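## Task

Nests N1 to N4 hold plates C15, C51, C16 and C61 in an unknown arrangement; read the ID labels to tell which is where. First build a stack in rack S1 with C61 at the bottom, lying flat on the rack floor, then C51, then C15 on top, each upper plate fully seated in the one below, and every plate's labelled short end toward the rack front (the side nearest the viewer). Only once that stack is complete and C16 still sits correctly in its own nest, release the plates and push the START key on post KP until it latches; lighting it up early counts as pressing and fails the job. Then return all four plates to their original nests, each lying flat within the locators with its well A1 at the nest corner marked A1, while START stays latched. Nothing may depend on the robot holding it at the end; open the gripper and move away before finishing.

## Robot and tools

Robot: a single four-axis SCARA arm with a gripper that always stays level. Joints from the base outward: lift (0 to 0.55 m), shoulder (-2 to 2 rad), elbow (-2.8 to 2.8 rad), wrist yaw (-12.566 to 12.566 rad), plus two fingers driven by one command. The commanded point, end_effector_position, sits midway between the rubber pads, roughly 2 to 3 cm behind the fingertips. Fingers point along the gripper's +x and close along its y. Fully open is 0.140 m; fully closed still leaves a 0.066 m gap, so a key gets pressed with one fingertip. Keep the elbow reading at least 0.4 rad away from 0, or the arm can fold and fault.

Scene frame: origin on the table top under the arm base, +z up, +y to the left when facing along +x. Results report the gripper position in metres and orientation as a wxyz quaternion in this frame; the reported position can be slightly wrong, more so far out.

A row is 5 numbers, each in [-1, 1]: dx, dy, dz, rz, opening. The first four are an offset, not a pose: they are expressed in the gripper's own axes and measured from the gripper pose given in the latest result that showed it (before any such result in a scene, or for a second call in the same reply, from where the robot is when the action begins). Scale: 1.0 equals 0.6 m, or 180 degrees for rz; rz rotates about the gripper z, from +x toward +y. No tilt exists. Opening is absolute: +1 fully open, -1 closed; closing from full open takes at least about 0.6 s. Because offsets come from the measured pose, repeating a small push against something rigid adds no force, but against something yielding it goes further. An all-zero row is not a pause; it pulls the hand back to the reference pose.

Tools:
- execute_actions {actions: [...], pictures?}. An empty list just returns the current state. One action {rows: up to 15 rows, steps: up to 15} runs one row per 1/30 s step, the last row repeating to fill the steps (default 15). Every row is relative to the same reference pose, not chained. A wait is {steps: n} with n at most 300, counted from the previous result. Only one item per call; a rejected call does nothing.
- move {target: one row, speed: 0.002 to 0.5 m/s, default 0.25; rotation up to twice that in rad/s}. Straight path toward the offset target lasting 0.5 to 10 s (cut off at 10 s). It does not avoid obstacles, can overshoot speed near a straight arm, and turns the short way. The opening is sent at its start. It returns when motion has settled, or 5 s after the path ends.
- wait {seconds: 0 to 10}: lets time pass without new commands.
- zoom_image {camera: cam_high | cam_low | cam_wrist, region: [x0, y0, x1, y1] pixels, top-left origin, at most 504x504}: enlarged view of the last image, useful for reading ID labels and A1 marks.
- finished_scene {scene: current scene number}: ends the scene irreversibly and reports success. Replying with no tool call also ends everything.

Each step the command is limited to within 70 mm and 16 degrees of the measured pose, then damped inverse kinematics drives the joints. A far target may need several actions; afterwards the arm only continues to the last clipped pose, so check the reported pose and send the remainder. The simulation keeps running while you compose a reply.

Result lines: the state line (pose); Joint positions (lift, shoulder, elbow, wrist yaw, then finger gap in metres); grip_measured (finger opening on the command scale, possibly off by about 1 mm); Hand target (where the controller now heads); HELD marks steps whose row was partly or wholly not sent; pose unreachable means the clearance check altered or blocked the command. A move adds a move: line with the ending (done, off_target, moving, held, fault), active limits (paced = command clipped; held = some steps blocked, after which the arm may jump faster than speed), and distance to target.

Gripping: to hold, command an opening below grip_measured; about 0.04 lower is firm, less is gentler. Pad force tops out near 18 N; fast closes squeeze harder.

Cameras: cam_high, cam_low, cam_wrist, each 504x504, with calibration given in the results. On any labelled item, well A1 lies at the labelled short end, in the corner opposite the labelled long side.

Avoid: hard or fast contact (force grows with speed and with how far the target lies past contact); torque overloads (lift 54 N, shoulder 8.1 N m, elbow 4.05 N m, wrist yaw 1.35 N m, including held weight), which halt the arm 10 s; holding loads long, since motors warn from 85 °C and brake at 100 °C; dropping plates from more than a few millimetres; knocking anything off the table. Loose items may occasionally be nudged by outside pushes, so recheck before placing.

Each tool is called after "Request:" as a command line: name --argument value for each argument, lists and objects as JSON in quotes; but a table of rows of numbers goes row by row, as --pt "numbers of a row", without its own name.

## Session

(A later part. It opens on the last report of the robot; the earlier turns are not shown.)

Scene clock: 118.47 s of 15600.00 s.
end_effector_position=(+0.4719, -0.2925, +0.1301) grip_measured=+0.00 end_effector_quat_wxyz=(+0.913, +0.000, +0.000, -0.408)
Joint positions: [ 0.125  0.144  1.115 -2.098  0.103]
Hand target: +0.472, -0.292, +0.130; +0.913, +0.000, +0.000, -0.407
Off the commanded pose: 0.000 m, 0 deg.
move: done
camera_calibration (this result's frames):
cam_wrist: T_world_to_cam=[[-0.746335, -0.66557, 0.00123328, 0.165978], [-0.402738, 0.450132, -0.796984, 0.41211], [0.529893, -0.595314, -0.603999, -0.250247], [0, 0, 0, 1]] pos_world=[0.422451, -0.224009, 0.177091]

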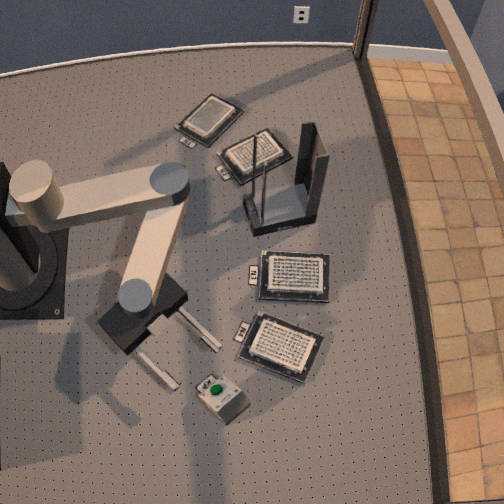

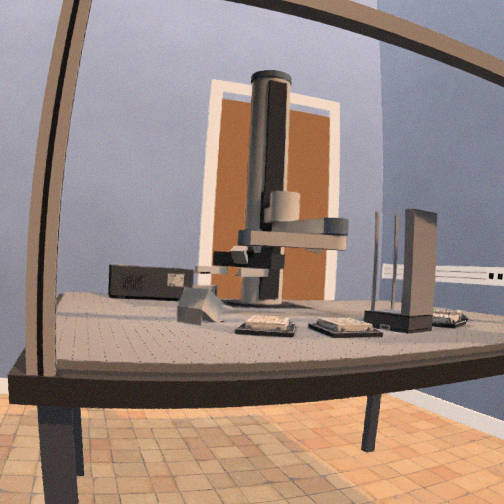

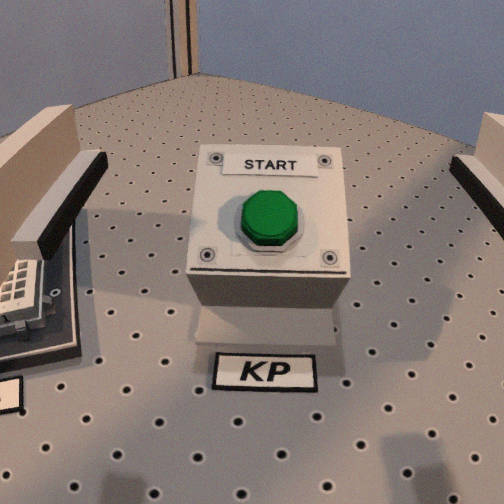

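Request:
move --target '[-0.3460, 0.5483, -0.0668, 0.3273, 0]' --speed 0.5

Request:
move --target '[0.1333, 0, 0, 0, 0]' --speed 0.3

Request:
zoom_image --camera "cam_wrist" --region '[80, 300, 220, 400]'

Request:
zoom_image --camera "cam_wrist" --region '[360, 290, 500, 390]'

Request:
zoom_image --camera "cam_wrist" --region '[150, 120, 250, 190]'

Request:
zoom_image --camera "cam_wrist" --region '[300, 120, 400, 190]'

Request:
move --target '[-0.1333, 0, 0, 0, 0]' --speed 0.3

Request:
move --target '[0.0379, -0.5461, -0.075, -0.2124, 0]' --speed 0.5

Request:
move --target '[0, 0, -0.0195, 0, -0.2]' --speed 0.05

Request:
zoom_image --camera "cam_wrist" --region '[0, 240, 168, 440]'

Request:
zoom_image --camera "cam_wrist" --region '[110, 80, 250, 200]'

Request:
zoom_image --camera "cam_wrist" --region '[330, 80, 470, 200]'

Scene clock: 239.93 s of 15600.00 s.
end_effector_position=(+0.5782, +0.0819, +0.0900) grip_measured=+0.00 end_effector_quat_wxyz=(+0.996, +0.000, +0.000, +0.095)
Joint positions: [ 0.085  1.106  1.089 -2.005  0.103]
Hand target: +0.578, +0.082, +0.090; +0.996, +0.000, +0.000, +0.094
Off the commanded pose: 0.000 m, 0 deg.
After step 90, 117.00 s passed at rest.
move: done
camera_calibration (this result's frames):
cam_wrist: T_world_to_cam=[[0.185516, -0.98264, 0.00123328, -0.0182227], [-0.593332, -0.113017, -0.796984, 0.410737], [0.783288, 0.147121, -0.603999, -0.315232], [0, 0, 0, 1]] pos_world=[0.494002, 0.0748915, 0.136974]

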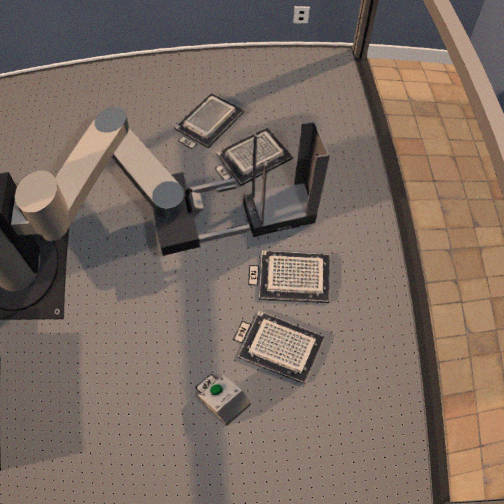

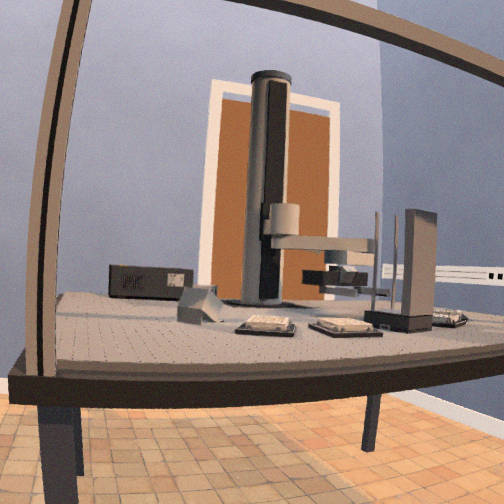

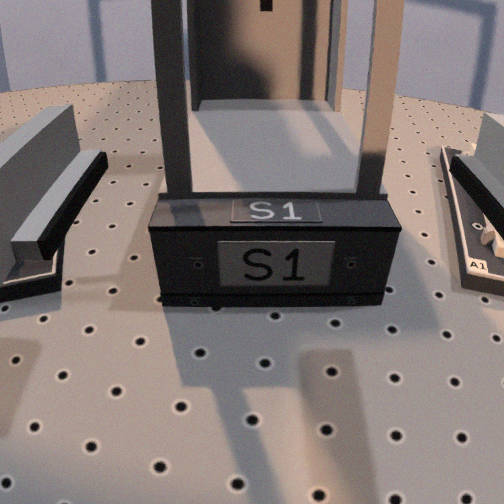

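Scene clock: 240.70 s of 15600.00 s.
end_effector_position=(+0.6568, +0.0970, +0.0900) grip_measured=+0.00 end_effector_quat_wxyz=(+0.995, +0.000, +0.000, +0.095)
Joint positions: [ 0.085  0.95   1.478 -2.237  0.103]
Hand target: +0.657, +0.097, +0.090; +0.996, +0.000, +0.000, +0.095
Off the commanded pose: 0.000 m, 0 deg.
move: done
camera_calibration (this result's frames):
cam_wrist: T_world_to_cam=[[0.186002, -0.982549, 0.00123328, -0.0182852], [-0.593276, -0.113311, -0.796984, 0.459057], [0.783215, 0.147509, -0.603999, -0.378978], [0, 0, 0, 1]] pos_world=[0.57257, 0.0899526, 0.136982]

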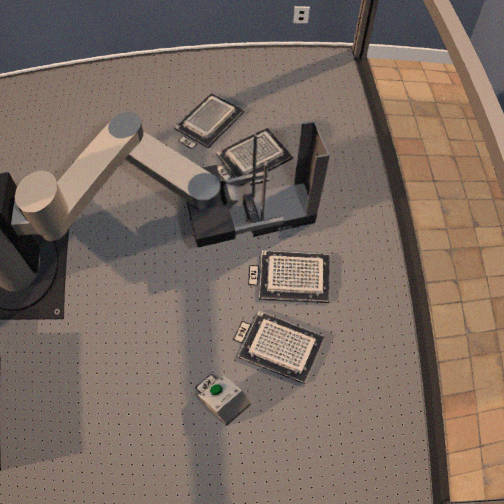

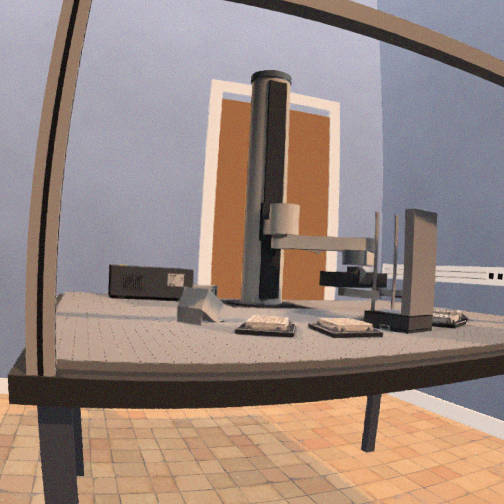

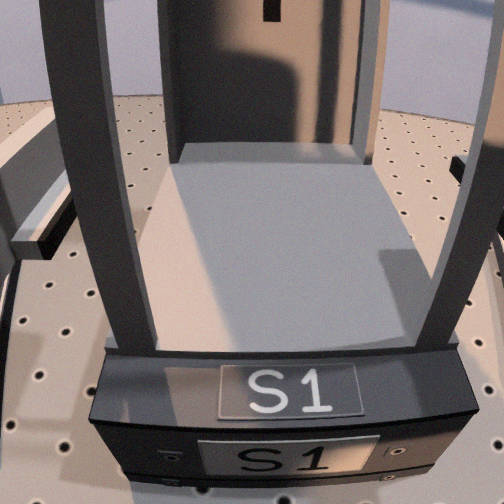

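Region (80, 300, 220, 400) of cam_wrist's 504x504 image, scaled by 3.600, with more detail than that image has; it fills the top 360 rows of this view, and the rest is white.

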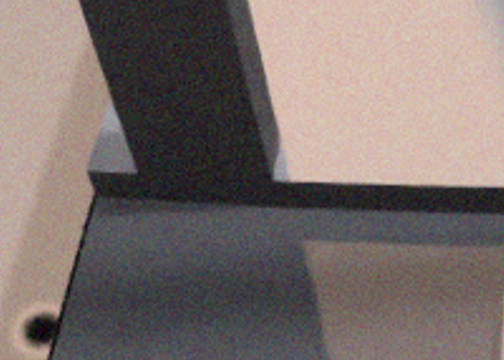

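Region (360, 290, 500, 390) of cam_wrist's 504x504 image, scaled by 3.600, with more detail than that image has; it fills the top 360 rows of this view, and the rest is white.

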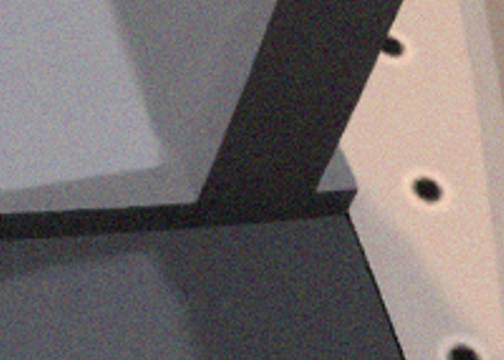

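Region (150, 120, 250, 190) of cam_wrist's 504x504 image, scaled by 5.040, with more detail than that image has; it fills the top 353 rows of this view, and the rest is white.

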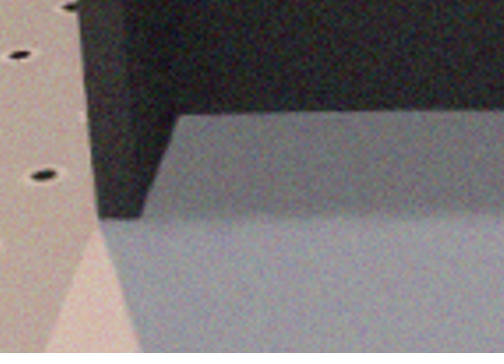

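Region (300, 120, 400, 190) of cam_wrist's 504x504 image, scaled by 5.040, with more detail than that image has; it fills the top 353 rows of this view, and the rest is white.

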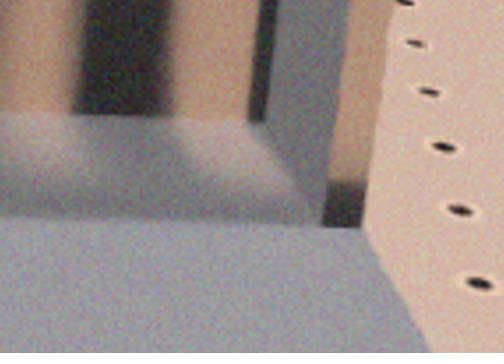

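Scene clock: 241.43 s of 15600.00 s.
end_effector_position=(+0.5782, +0.0819, +0.0900) grip_measured=+0.00 end_effector_quat_wxyz=(+0.996, +0.000, +0.000, +0.095)
Joint positions: [ 0.085  1.106  1.089 -2.005  0.103]
Hand target: +0.578, +0.082, +0.090; +0.995, +0.000, +0.000, +0.095
Off the commanded pose: 0.000 m, 0 deg.
move: done
camera_calibration (this result's frames):
cam_wrist: T_world_to_cam=[[0.185506, -0.982642, 0.00123328, -0.018261], [-0.593334, -0.113012, -0.796984, 0.410734], [0.78329, 0.147114, -0.603999, -0.315228], [0, 0, 0, 1]] pos_world=[0.494005, 0.0748481, 0.136973]

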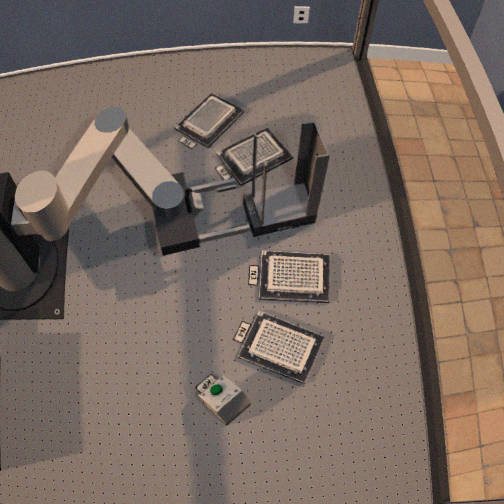

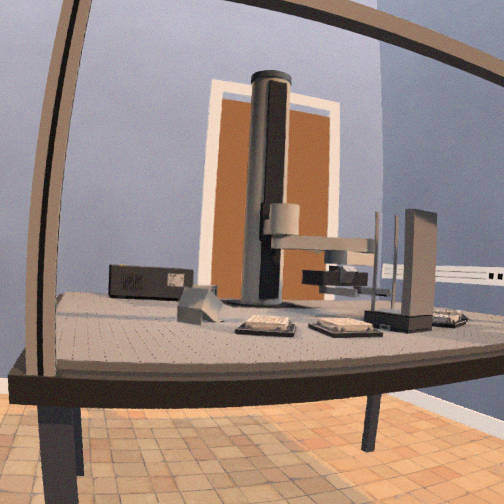

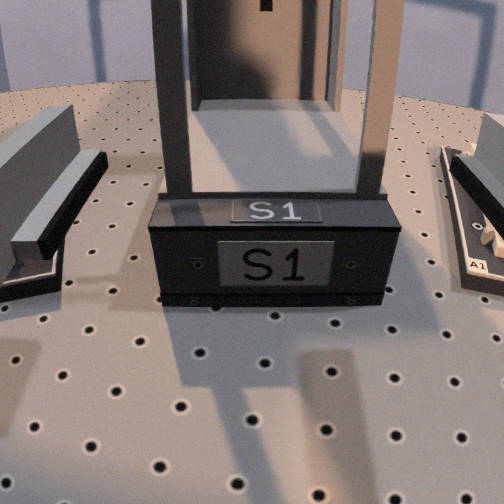

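Scene clock: 242.77 s of 15600.00 s.
end_effector_position=(+0.6622, -0.2358, +0.0450) grip_measured=+0.00 end_effector_quat_wxyz=(+0.972, +0.000, +0.000, -0.236)
Joint positions: [ 0.04   0.187  1.758 -2.422  0.103]
Hand target: +0.662, -0.236, +0.045; +0.972, +0.000, +0.000, -0.237
Off the commanded pose: 0.000 m, 0 deg.
move: done; limits=paced
camera_calibration (this result's frames):
cam_wrist: T_world_to_cam=[[-0.462172, -0.886789, 0.00123328, 0.10558], [-0.536075, 0.27828, -0.796984, 0.443121], [0.706414, -0.369005, -0.603999, -0.432232], [0, 0, 0, 1]] pos_world=[0.591677, -0.18918, 0.0919623]

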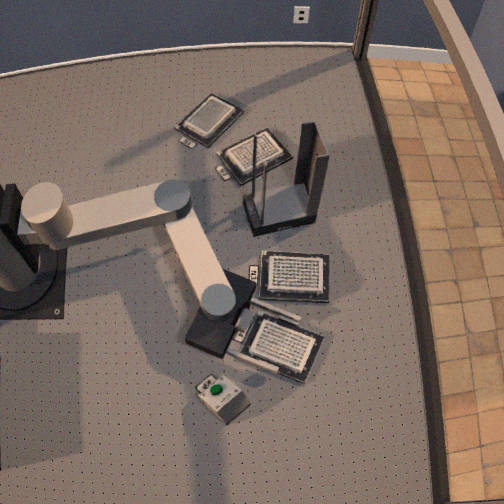

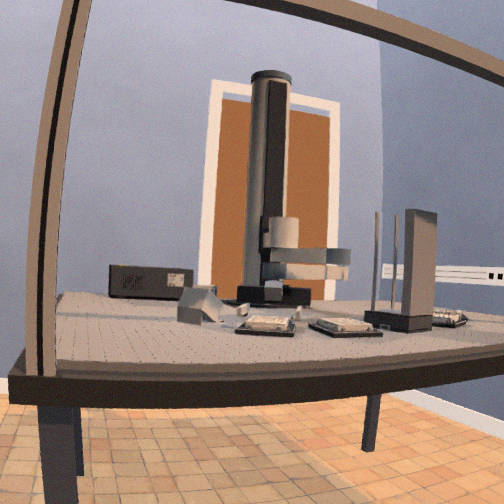

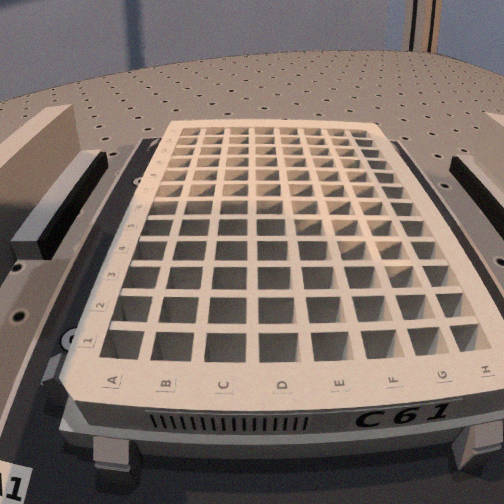

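Scene clock: 243.47 s of 15600.00 s.
end_effector_position=(+0.6622, -0.2358, +0.0332) grip_measured=-0.20 end_effector_quat_wxyz=(+0.972, +0.000, +0.000, -0.236)
Joint positions: [ 0.028  0.187  1.758 -2.422  0.096]
Hand target: +0.662, -0.236, +0.033; +0.972, +0.000, +0.000, -0.236
Off the commanded pose: 0.000 m, 0 deg.
move: done
camera_calibration (this result's frames):
cam_wrist: T_world_to_cam=[[-0.462206, -0.886772, 0.00123328, 0.105603], [-0.536064, 0.278301, -0.796984, 0.433757], [0.7064, -0.369032, -0.603999, -0.439324], [0, 0, 0, 1]] pos_world=[0.59167, -0.189194, 0.0802165]

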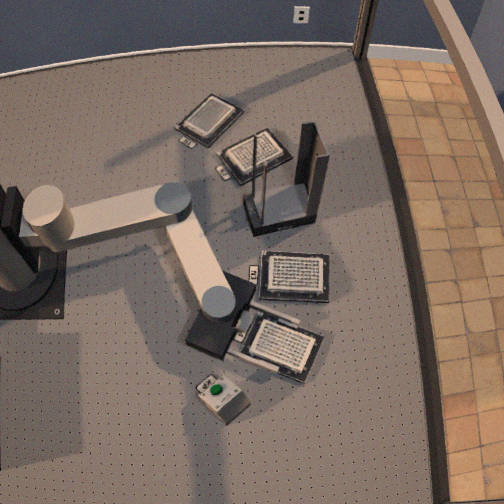

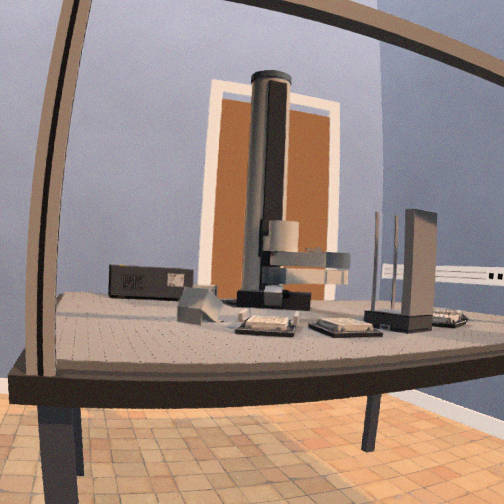

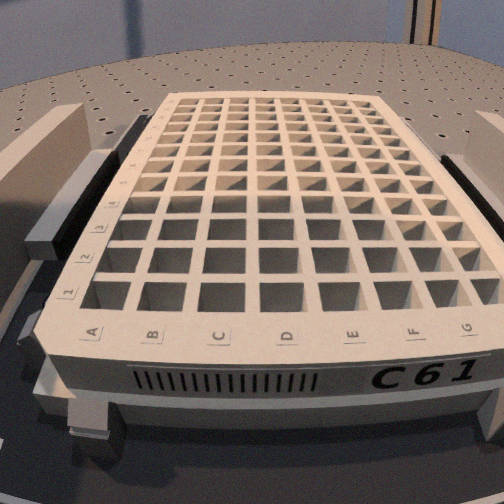

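Region (0, 240, 168, 440) of cam_wrist's 504x504 image, scaled by 2.520, with more detail than that image has; it fills the left 423 columns of this view, and the rest is white.

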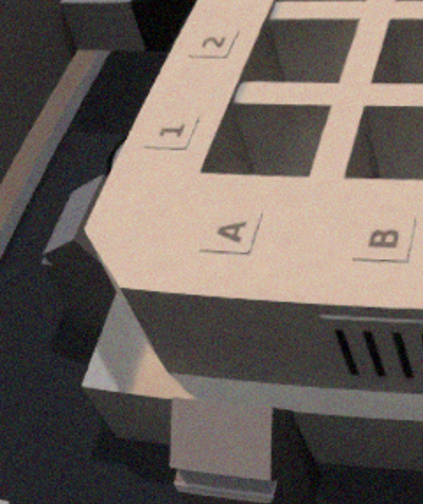

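Region (110, 80, 250, 200) of cam_wrist's 504x504 image, scaled by 3.600, with more detail than that image has; it fills the top 432 rows of this view, and the rest is white.

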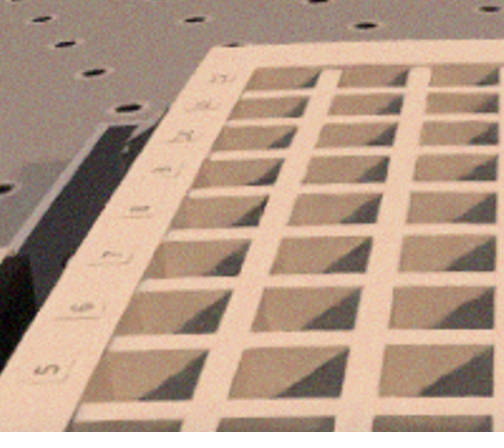

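Region (330, 80, 470, 200) of cam_wrist's 504x504 image, scaled by 3.600, with more detail than that image has; it fills the top 432 rows of this view, and the rest is white.

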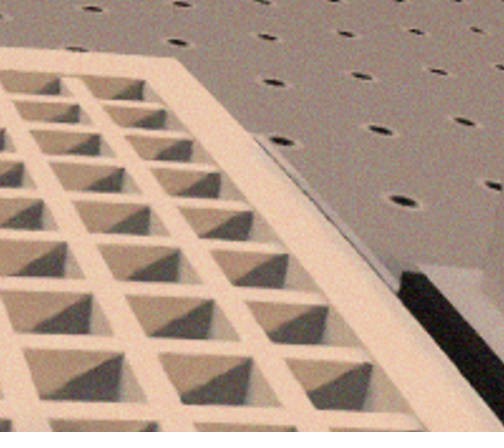

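Request:
zoom_image --camera "cam_wrist" --region '[210, 270, 294, 330]'

Request:
execute_actions --actions '[{"rows": [[0,0,0.0007,0,-0.35],[0,0,0.0007,0,-0.42],[0,0,0.0007,0,-0.45],[0,0,0.0007,0,-0.47],[0,0,0.0007,0,-0.49],[0,0,0.0007,0,-0.51],[0,0,0.0007,0,-0.53],[0,0,0.0007,0,-0.55],[0,0,0.0007,0,-0.57],[0,0,0.0007,0,-0.585],[0,0,0.0007,0,-0.6],[0,0,0.0007,0,-0.61]], "steps": 15}]'

Request:
zoom_image --camera "cam_wrist" --region '[210, 270, 294, 330]'

Request:
zoom_image --camera "cam_wrist" --region '[0, 240, 168, 440]'

Region (210, 270, 294, 330) of cam_wrist's 504x504 image, scaled by 6.000, with more detail than that image has; it fills the top 360 rows of this view, and the rest is white.

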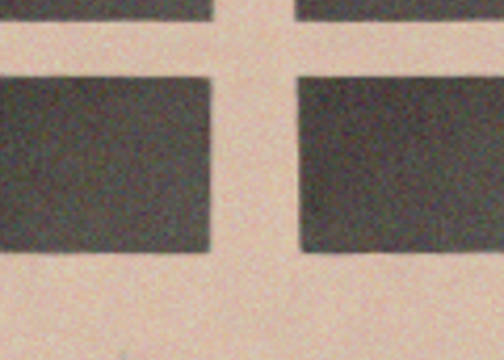

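Scene clock: 293.87 s of 15600.00 s.
end_effector_position=(+0.6622, -0.2358, +0.0336) grip_measured=-0.55 end_effector_quat_wxyz=(+0.972, +0.000, +0.000, -0.236)
Joint positions: [ 0.029  0.187  1.758 -2.422  0.082]
Hand target: +0.662, -0.236, +0.034; +0.972, +0.000, +0.000, -0.236
Off the commanded pose: 0.000 m, 0 deg.
Steps of this call (steps 1 to 90: nothing new was sent; then 46.90 s passed at rest; steps 91 to 105: all 15 steps of this action). Readings (end_effector_position):
91: (+0.6622, -0.2358, +0.0333)
92: (+0.6622, -0.2358, +0.0336)
94: (+0.6622, -0.2358, +0.0336)
98: (+0.6622, -0.2358, +0.0336)
105: the state above
camera_calibration (this result's frames):
cam_wrist: T_world_to_cam=[[-0.462208, -0.886771, 0.00123328, 0.105603], [-0.536064, 0.278302, -0.796984, 0.434087], [0.706399, -0.369033, -0.603999, -0.439074], [0, 0, 0, 1]] pos_world=[0.59167, -0.189194, 0.0806299]

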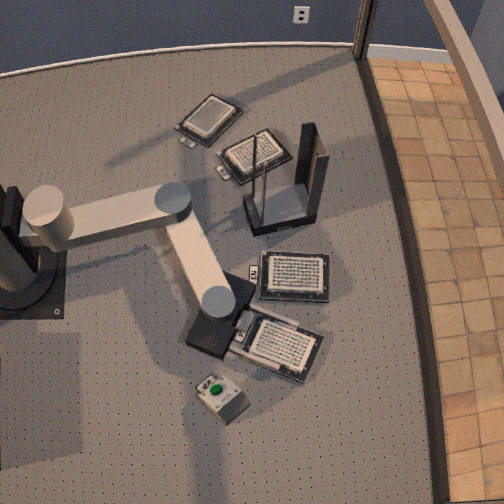

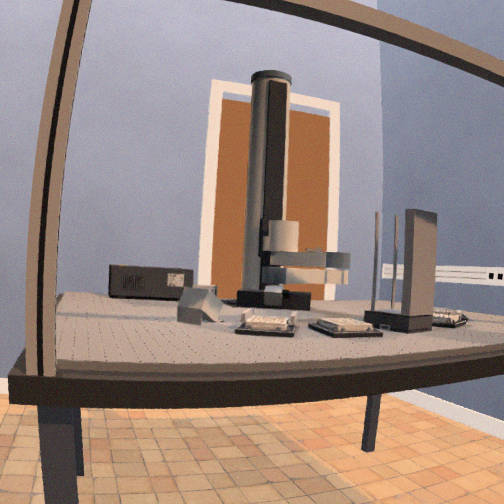

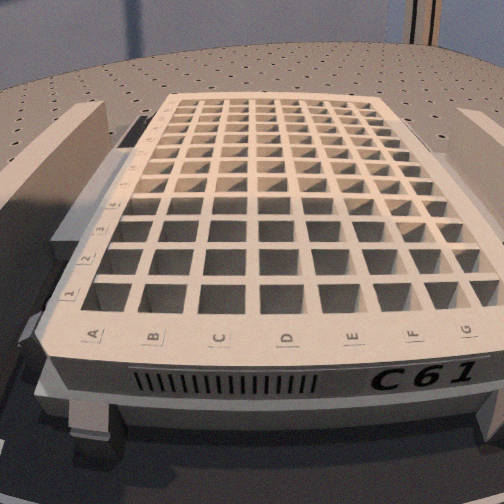

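Region (210, 270, 294, 330) of cam_wrist's 504x504 image, scaled by 6.000, with more detail than that image has; it fills the top 360 rows of this view, and the rest is white.

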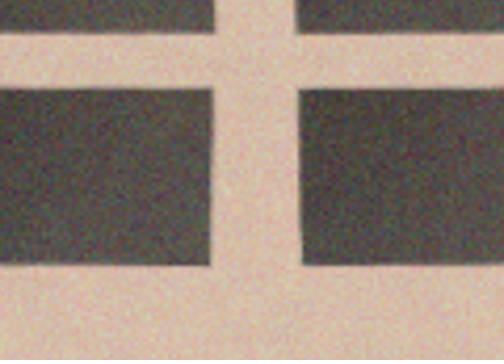

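Region (0, 240, 168, 440) of cam_wrist's 504x504 image, scaled by 2.520, with more detail than that image has; it fills the left 423 columns of this view, and the rest is white.

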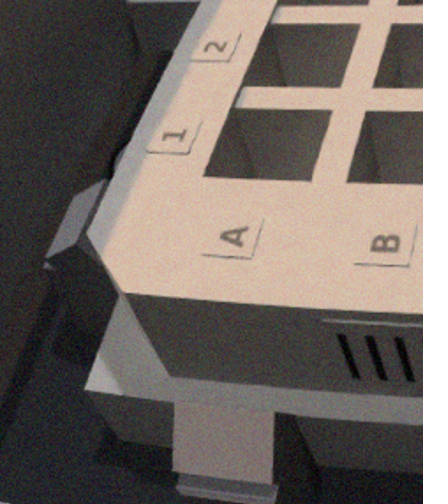

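Request:
move --target '[0, 0, 0.484, 0, -0.6]' --speed 0.4

Request:
move --target '[-0.2118, 0.5285, 0, 0.2126, -0.6]' --speed 0.43

Request:
zoom_image --camera "cam_wrist" --region '[30, 390, 170, 504]'

Request:
zoom_image --camera "cam_wrist" --region '[364, 390, 504, 504]'

Request:
zoom_image --camera "cam_low" --region '[365, 185, 445, 235]'

Scene clock: 310.80 s of 15600.00 s.
end_effector_position=(+0.6622, -0.2358, +0.3241) grip_measured=-0.55 end_effector_quat_wxyz=(+0.972, +0.000, +0.000, -0.236)
Joint positions: [ 0.319  0.187  1.758 -2.422  0.082]
Hand target: +0.662, -0.236, +0.324; +0.972, +0.000, +0.000, -0.236
Off the commanded pose: 0.000 m, 0 deg.
After step 90, 12.67 s passed at rest.
move: done
camera_calibration (this result's frames):
cam_wrist: T_world_to_cam=[[-0.462188, -0.886781, 0.00123328, 0.105233], [-0.53607, 0.27829, -0.796984, 0.665563], [0.706407, -0.369018, -0.603999, -0.263659], [0, 0, 0, 1]] pos_world=[0.591676, -0.189196, 0.371064]

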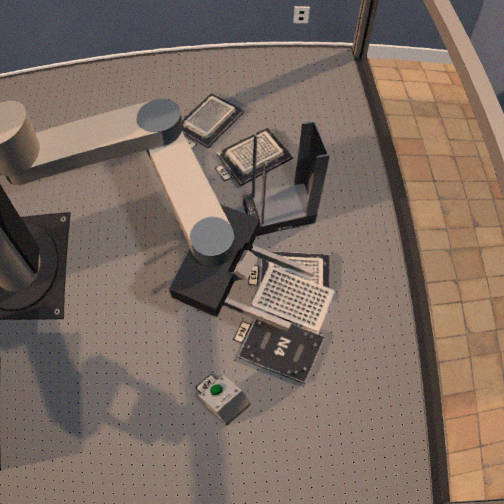

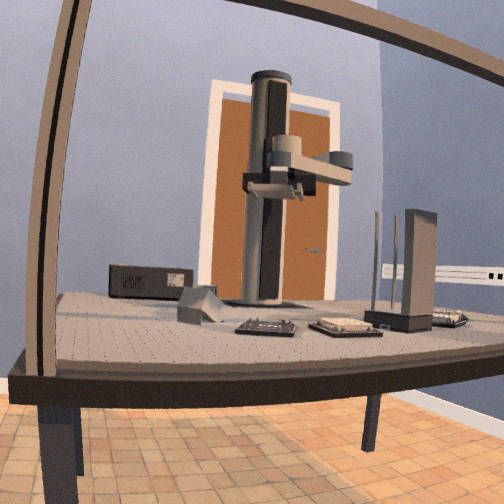

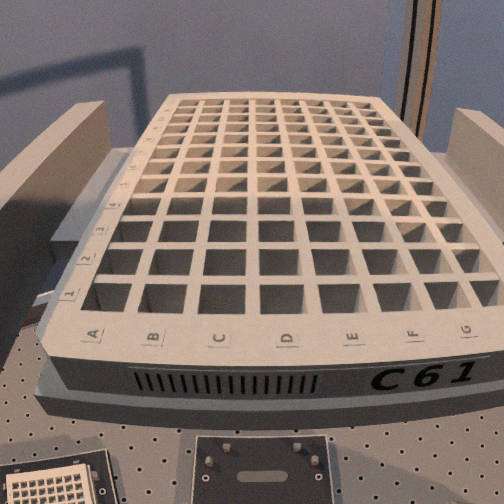

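Scene clock: 312.07 s of 15600.00 s.
end_effector_position=(+0.6951, +0.1045, +0.3241) grip_measured=-0.55 end_effector_quat_wxyz=(+0.995, +0.000, +0.000, +0.095)
Joint positions: [ 0.319  0.857  1.694 -2.359  0.082]
Hand target: +0.695, +0.104, +0.324; +0.995, +0.000, +0.000, +0.095
Off the commanded pose: 0.000 m, 0 deg.
move: done
camera_calibration (this result's frames):
cam_wrist: T_world_to_cam=[[0.187096, -0.982341, 0.00123328, -0.0191222], [-0.59315, -0.113971, -0.796984, 0.669181], [0.783051, 0.148381, -0.603999, -0.268692], [0, 0, 0, 1]] pos_world=[0.610902, 0.0973516, 0.37106]

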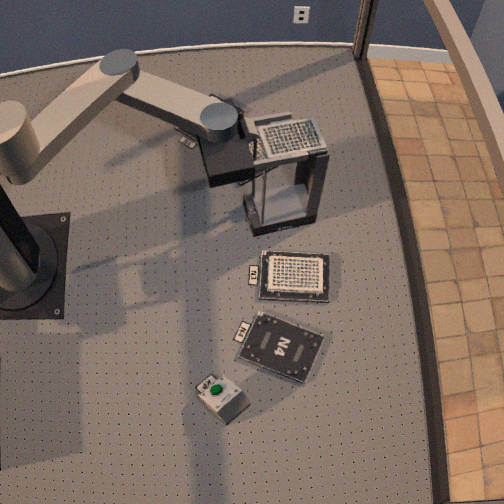

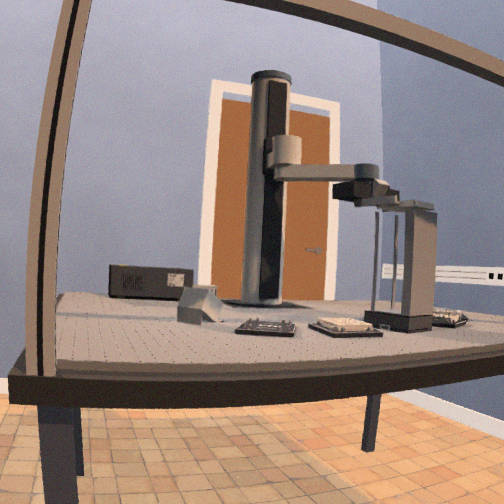

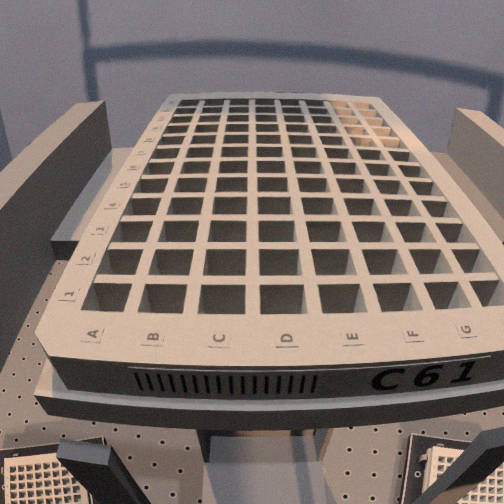

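Region (30, 390, 170, 504) of cam_wrist's 504x504 image, scaled by 3.600, with more detail than that image has; it fills the top 410 rows of this view, and the rest is white.

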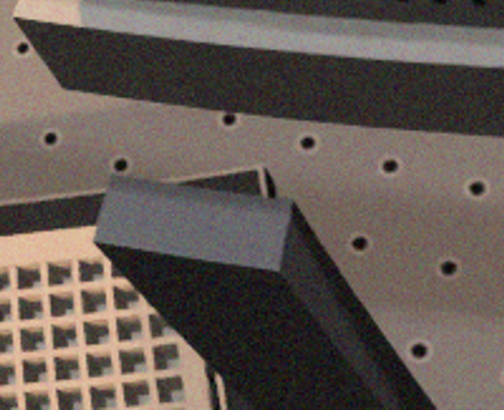

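Region (364, 390, 504, 504) of cam_wrist's 504x504 image, scaled by 3.600, with more detail than that image has; it fills the top 410 rows of this view, and the rest is white.

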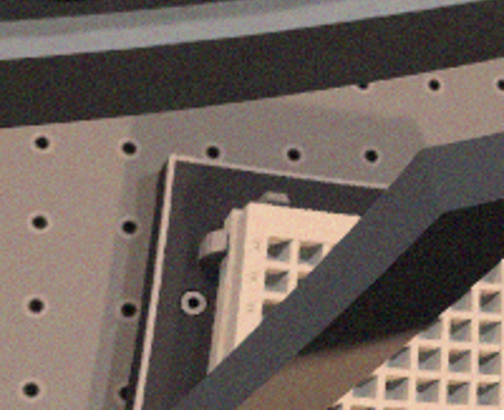

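Region (365, 185, 445, 235) of cam_low's 504x504 image, scaled by 6.300, with more detail than that image has; it fills the top 315 rows of this view, and the rest is white.

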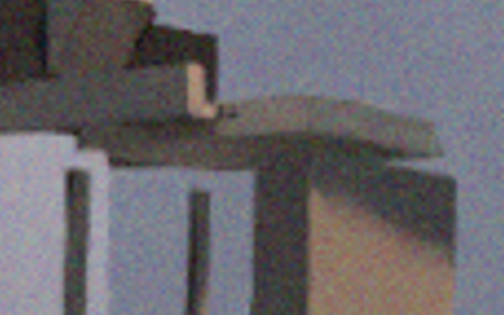

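Request:
execute_actions --actions '[{"rows": [[-0.0008,-0.0002,-0.005,0,-0.6]], "steps": 8}]' --pictures false

Request:
move --target '[0, 0, -0.025, 0, -0.6]' --speed 0.04

Request:
move --target '[0, 0, -0.395, 0, -0.6]' --speed 0.35

Request:
zoom_image --camera "cam_wrist" --region '[30, 390, 170, 504]'

Request:
zoom_image --camera "cam_wrist" --region '[210, 400, 310, 504]'

Request:
zoom_image --camera "cam_wrist" --region '[120, 70, 220, 160]'

Request:
zoom_image --camera "cam_wrist" --region '[340, 70, 440, 160]'

Request:
zoom_image --camera "cam_wrist" --region '[210, 270, 294, 330]'

Scene clock: 338.13 s of 15600.00 s.
end_effector_position=(+0.6947, +0.1042, +0.3210) grip_measured=-0.55 end_effector_quat_wxyz=(+0.995, +0.000, +0.000, +0.095)
Joint positions: [ 0.316  0.858  1.691 -2.358  0.082]
Hand target: +0.695, +0.104, +0.321; +0.995, +0.000, +0.000, +0.095
Off the commanded pose: 0.000 m, 0 deg.
Steps of this call (steps 1 to 90: nothing new was sent; then 22.80 s passed at rest; steps 91 to 98: all 8 steps of this action). Readings (end_effector_position):
91: (+0.6951, +0.1045, +0.3240)
92: (+0.6949, +0.1043, +0.3225)
94: (+0.6947, +0.1042, +0.3209)
98: the state above

Scene clock: 339.07 s of 15600.00 s.
end_effector_position=(+0.6947, +0.1042, +0.3059) grip_measured=-0.55 end_effector_quat_wxyz=(+0.995, +0.000, +0.000, +0.095)
Joint positions: [ 0.301  0.858  1.691 -2.358  0.082]
Hand target: +0.695, +0.104, +0.306; +0.995, +0.000, +0.000, +0.095
Off the commanded pose: 0.000 m, 0 deg.
move: done
camera_calibration (this result's frames):
cam_wrist: T_world_to_cam=[[0.186659, -0.982424, 0.00123328, -0.0190016], [-0.593201, -0.113708, -0.796984, 0.654475], [0.783117, 0.148033, -0.603999, -0.279283], [0, 0, 0, 1]] pos_world=[0.610493, 0.0970941, 0.352943]

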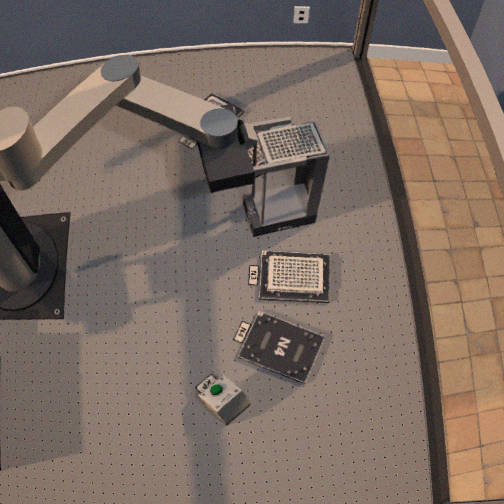

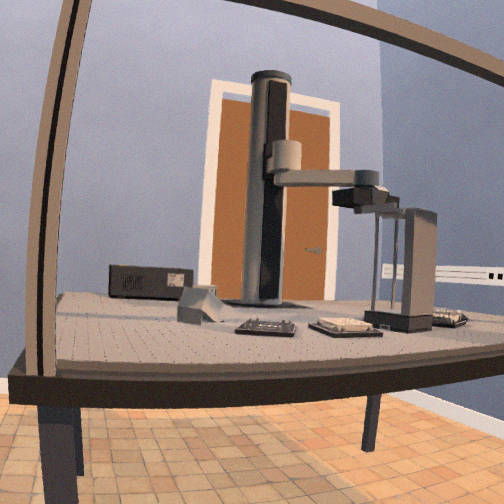

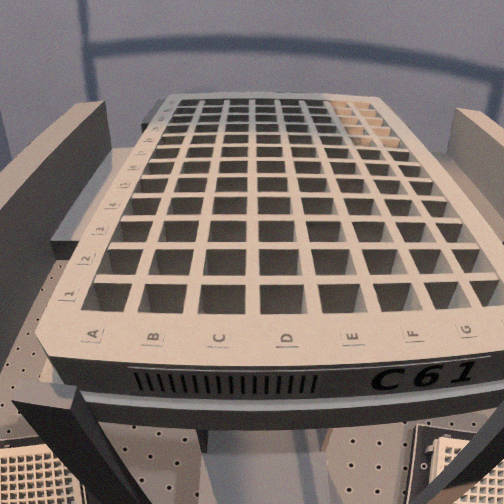

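Scene clock: 340.23 s of 15600.00 s.
end_effector_position=(+0.6947, +0.1042, +0.0689) grip_measured=-0.55 end_effector_quat_wxyz=(+0.995, +0.000, +0.000, +0.095)
Joint positions: [ 0.064  0.858  1.691 -2.358  0.082]
Hand target: +0.695, +0.104, +0.069; +0.995, +0.000, +0.000, +0.095
Off the commanded pose: 0.000 m, 0 deg.
move: done
camera_calibration (this result's frames):
cam_wrist: T_world_to_cam=[[0.18669, -0.982418, 0.00123328, -0.0187247], [-0.593197, -0.113726, -0.796984, 0.465546], [0.783112, 0.148057, -0.603999, -0.422472], [0, 0, 0, 1]] pos_world=[0.610499, 0.0970996, 0.115884]

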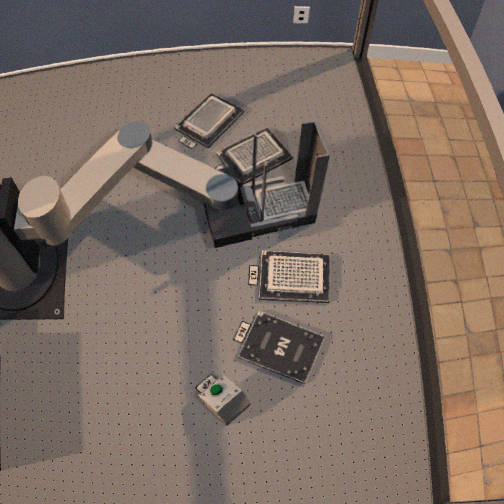

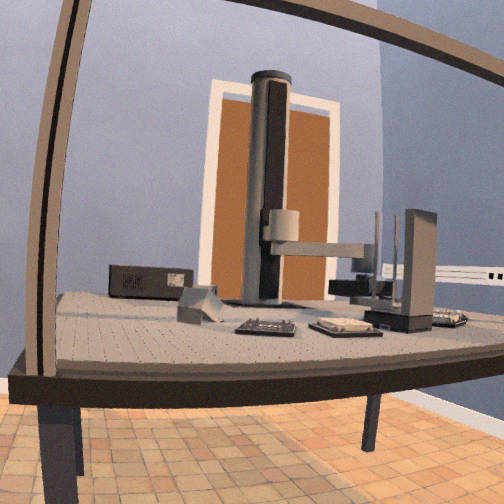

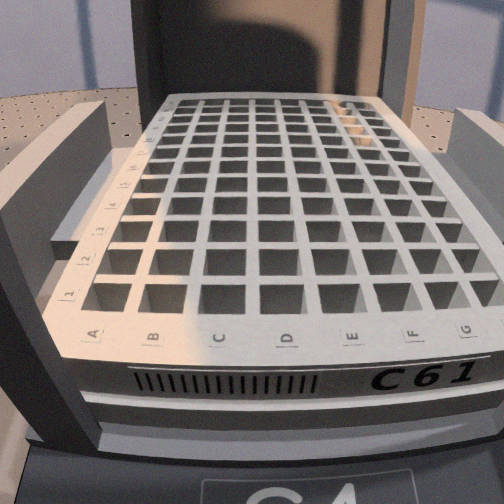

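Region (30, 390, 170, 504) of cam_wrist's 504x504 image, scaled by 3.600, with more detail than that image has; it fills the top 410 rows of this view, and the rest is white.

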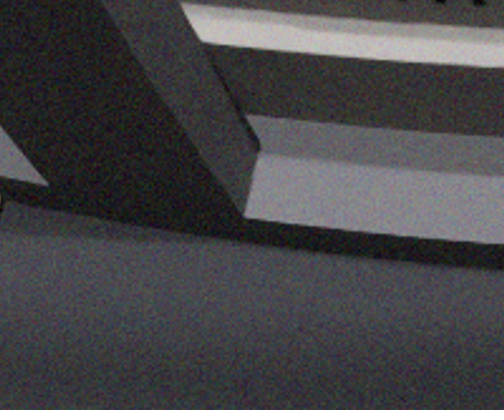

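Region (210, 400, 310, 504) of cam_wrist's 504x504 image, scaled by 4.846, with more detail than that image has; it fills the left 485 columns of this view, and the rest is white.

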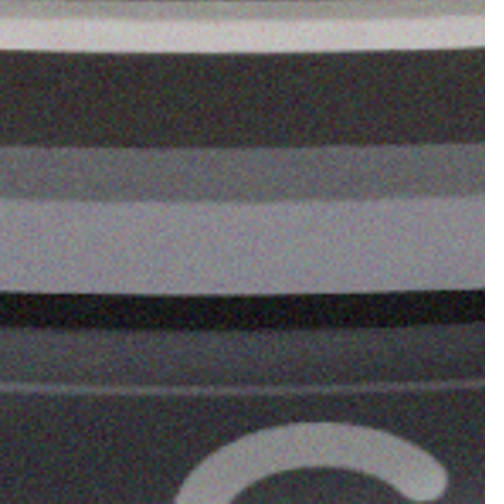

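Region (120, 70, 220, 160) of cam_wrist's 504x504 image, scaled by 5.040, with more detail than that image has; it fills the top 454 rows of this view, and the rest is white.

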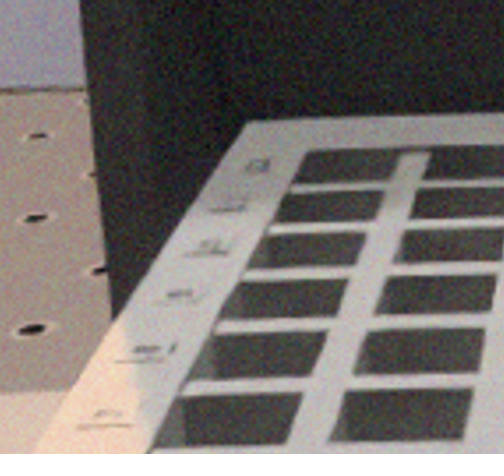

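Region (340, 70, 440, 160) of cam_wrist's 504x504 image, scaled by 5.040, with more detail than that image has; it fills the top 454 rows of this view, and the rest is white.

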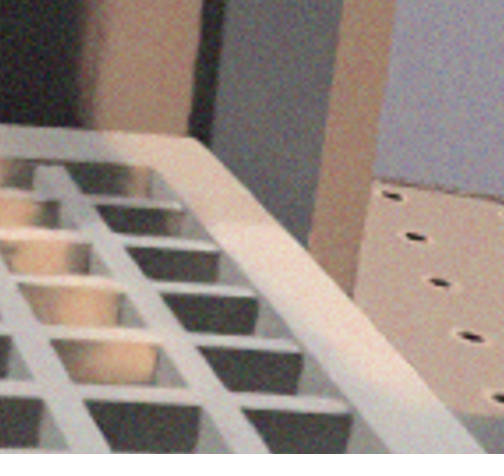

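Region (210, 270, 294, 330) of cam_wrist's 504x504 image, scaled by 6.000, with more detail than that image has; it fills the top 360 rows of this view, and the rest is white.

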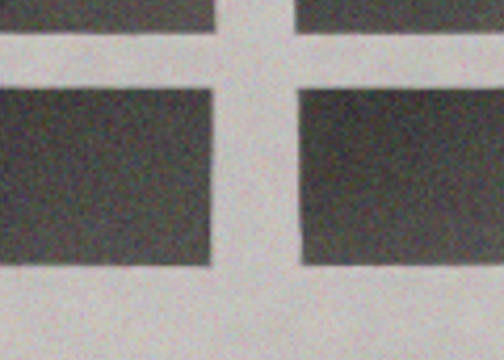

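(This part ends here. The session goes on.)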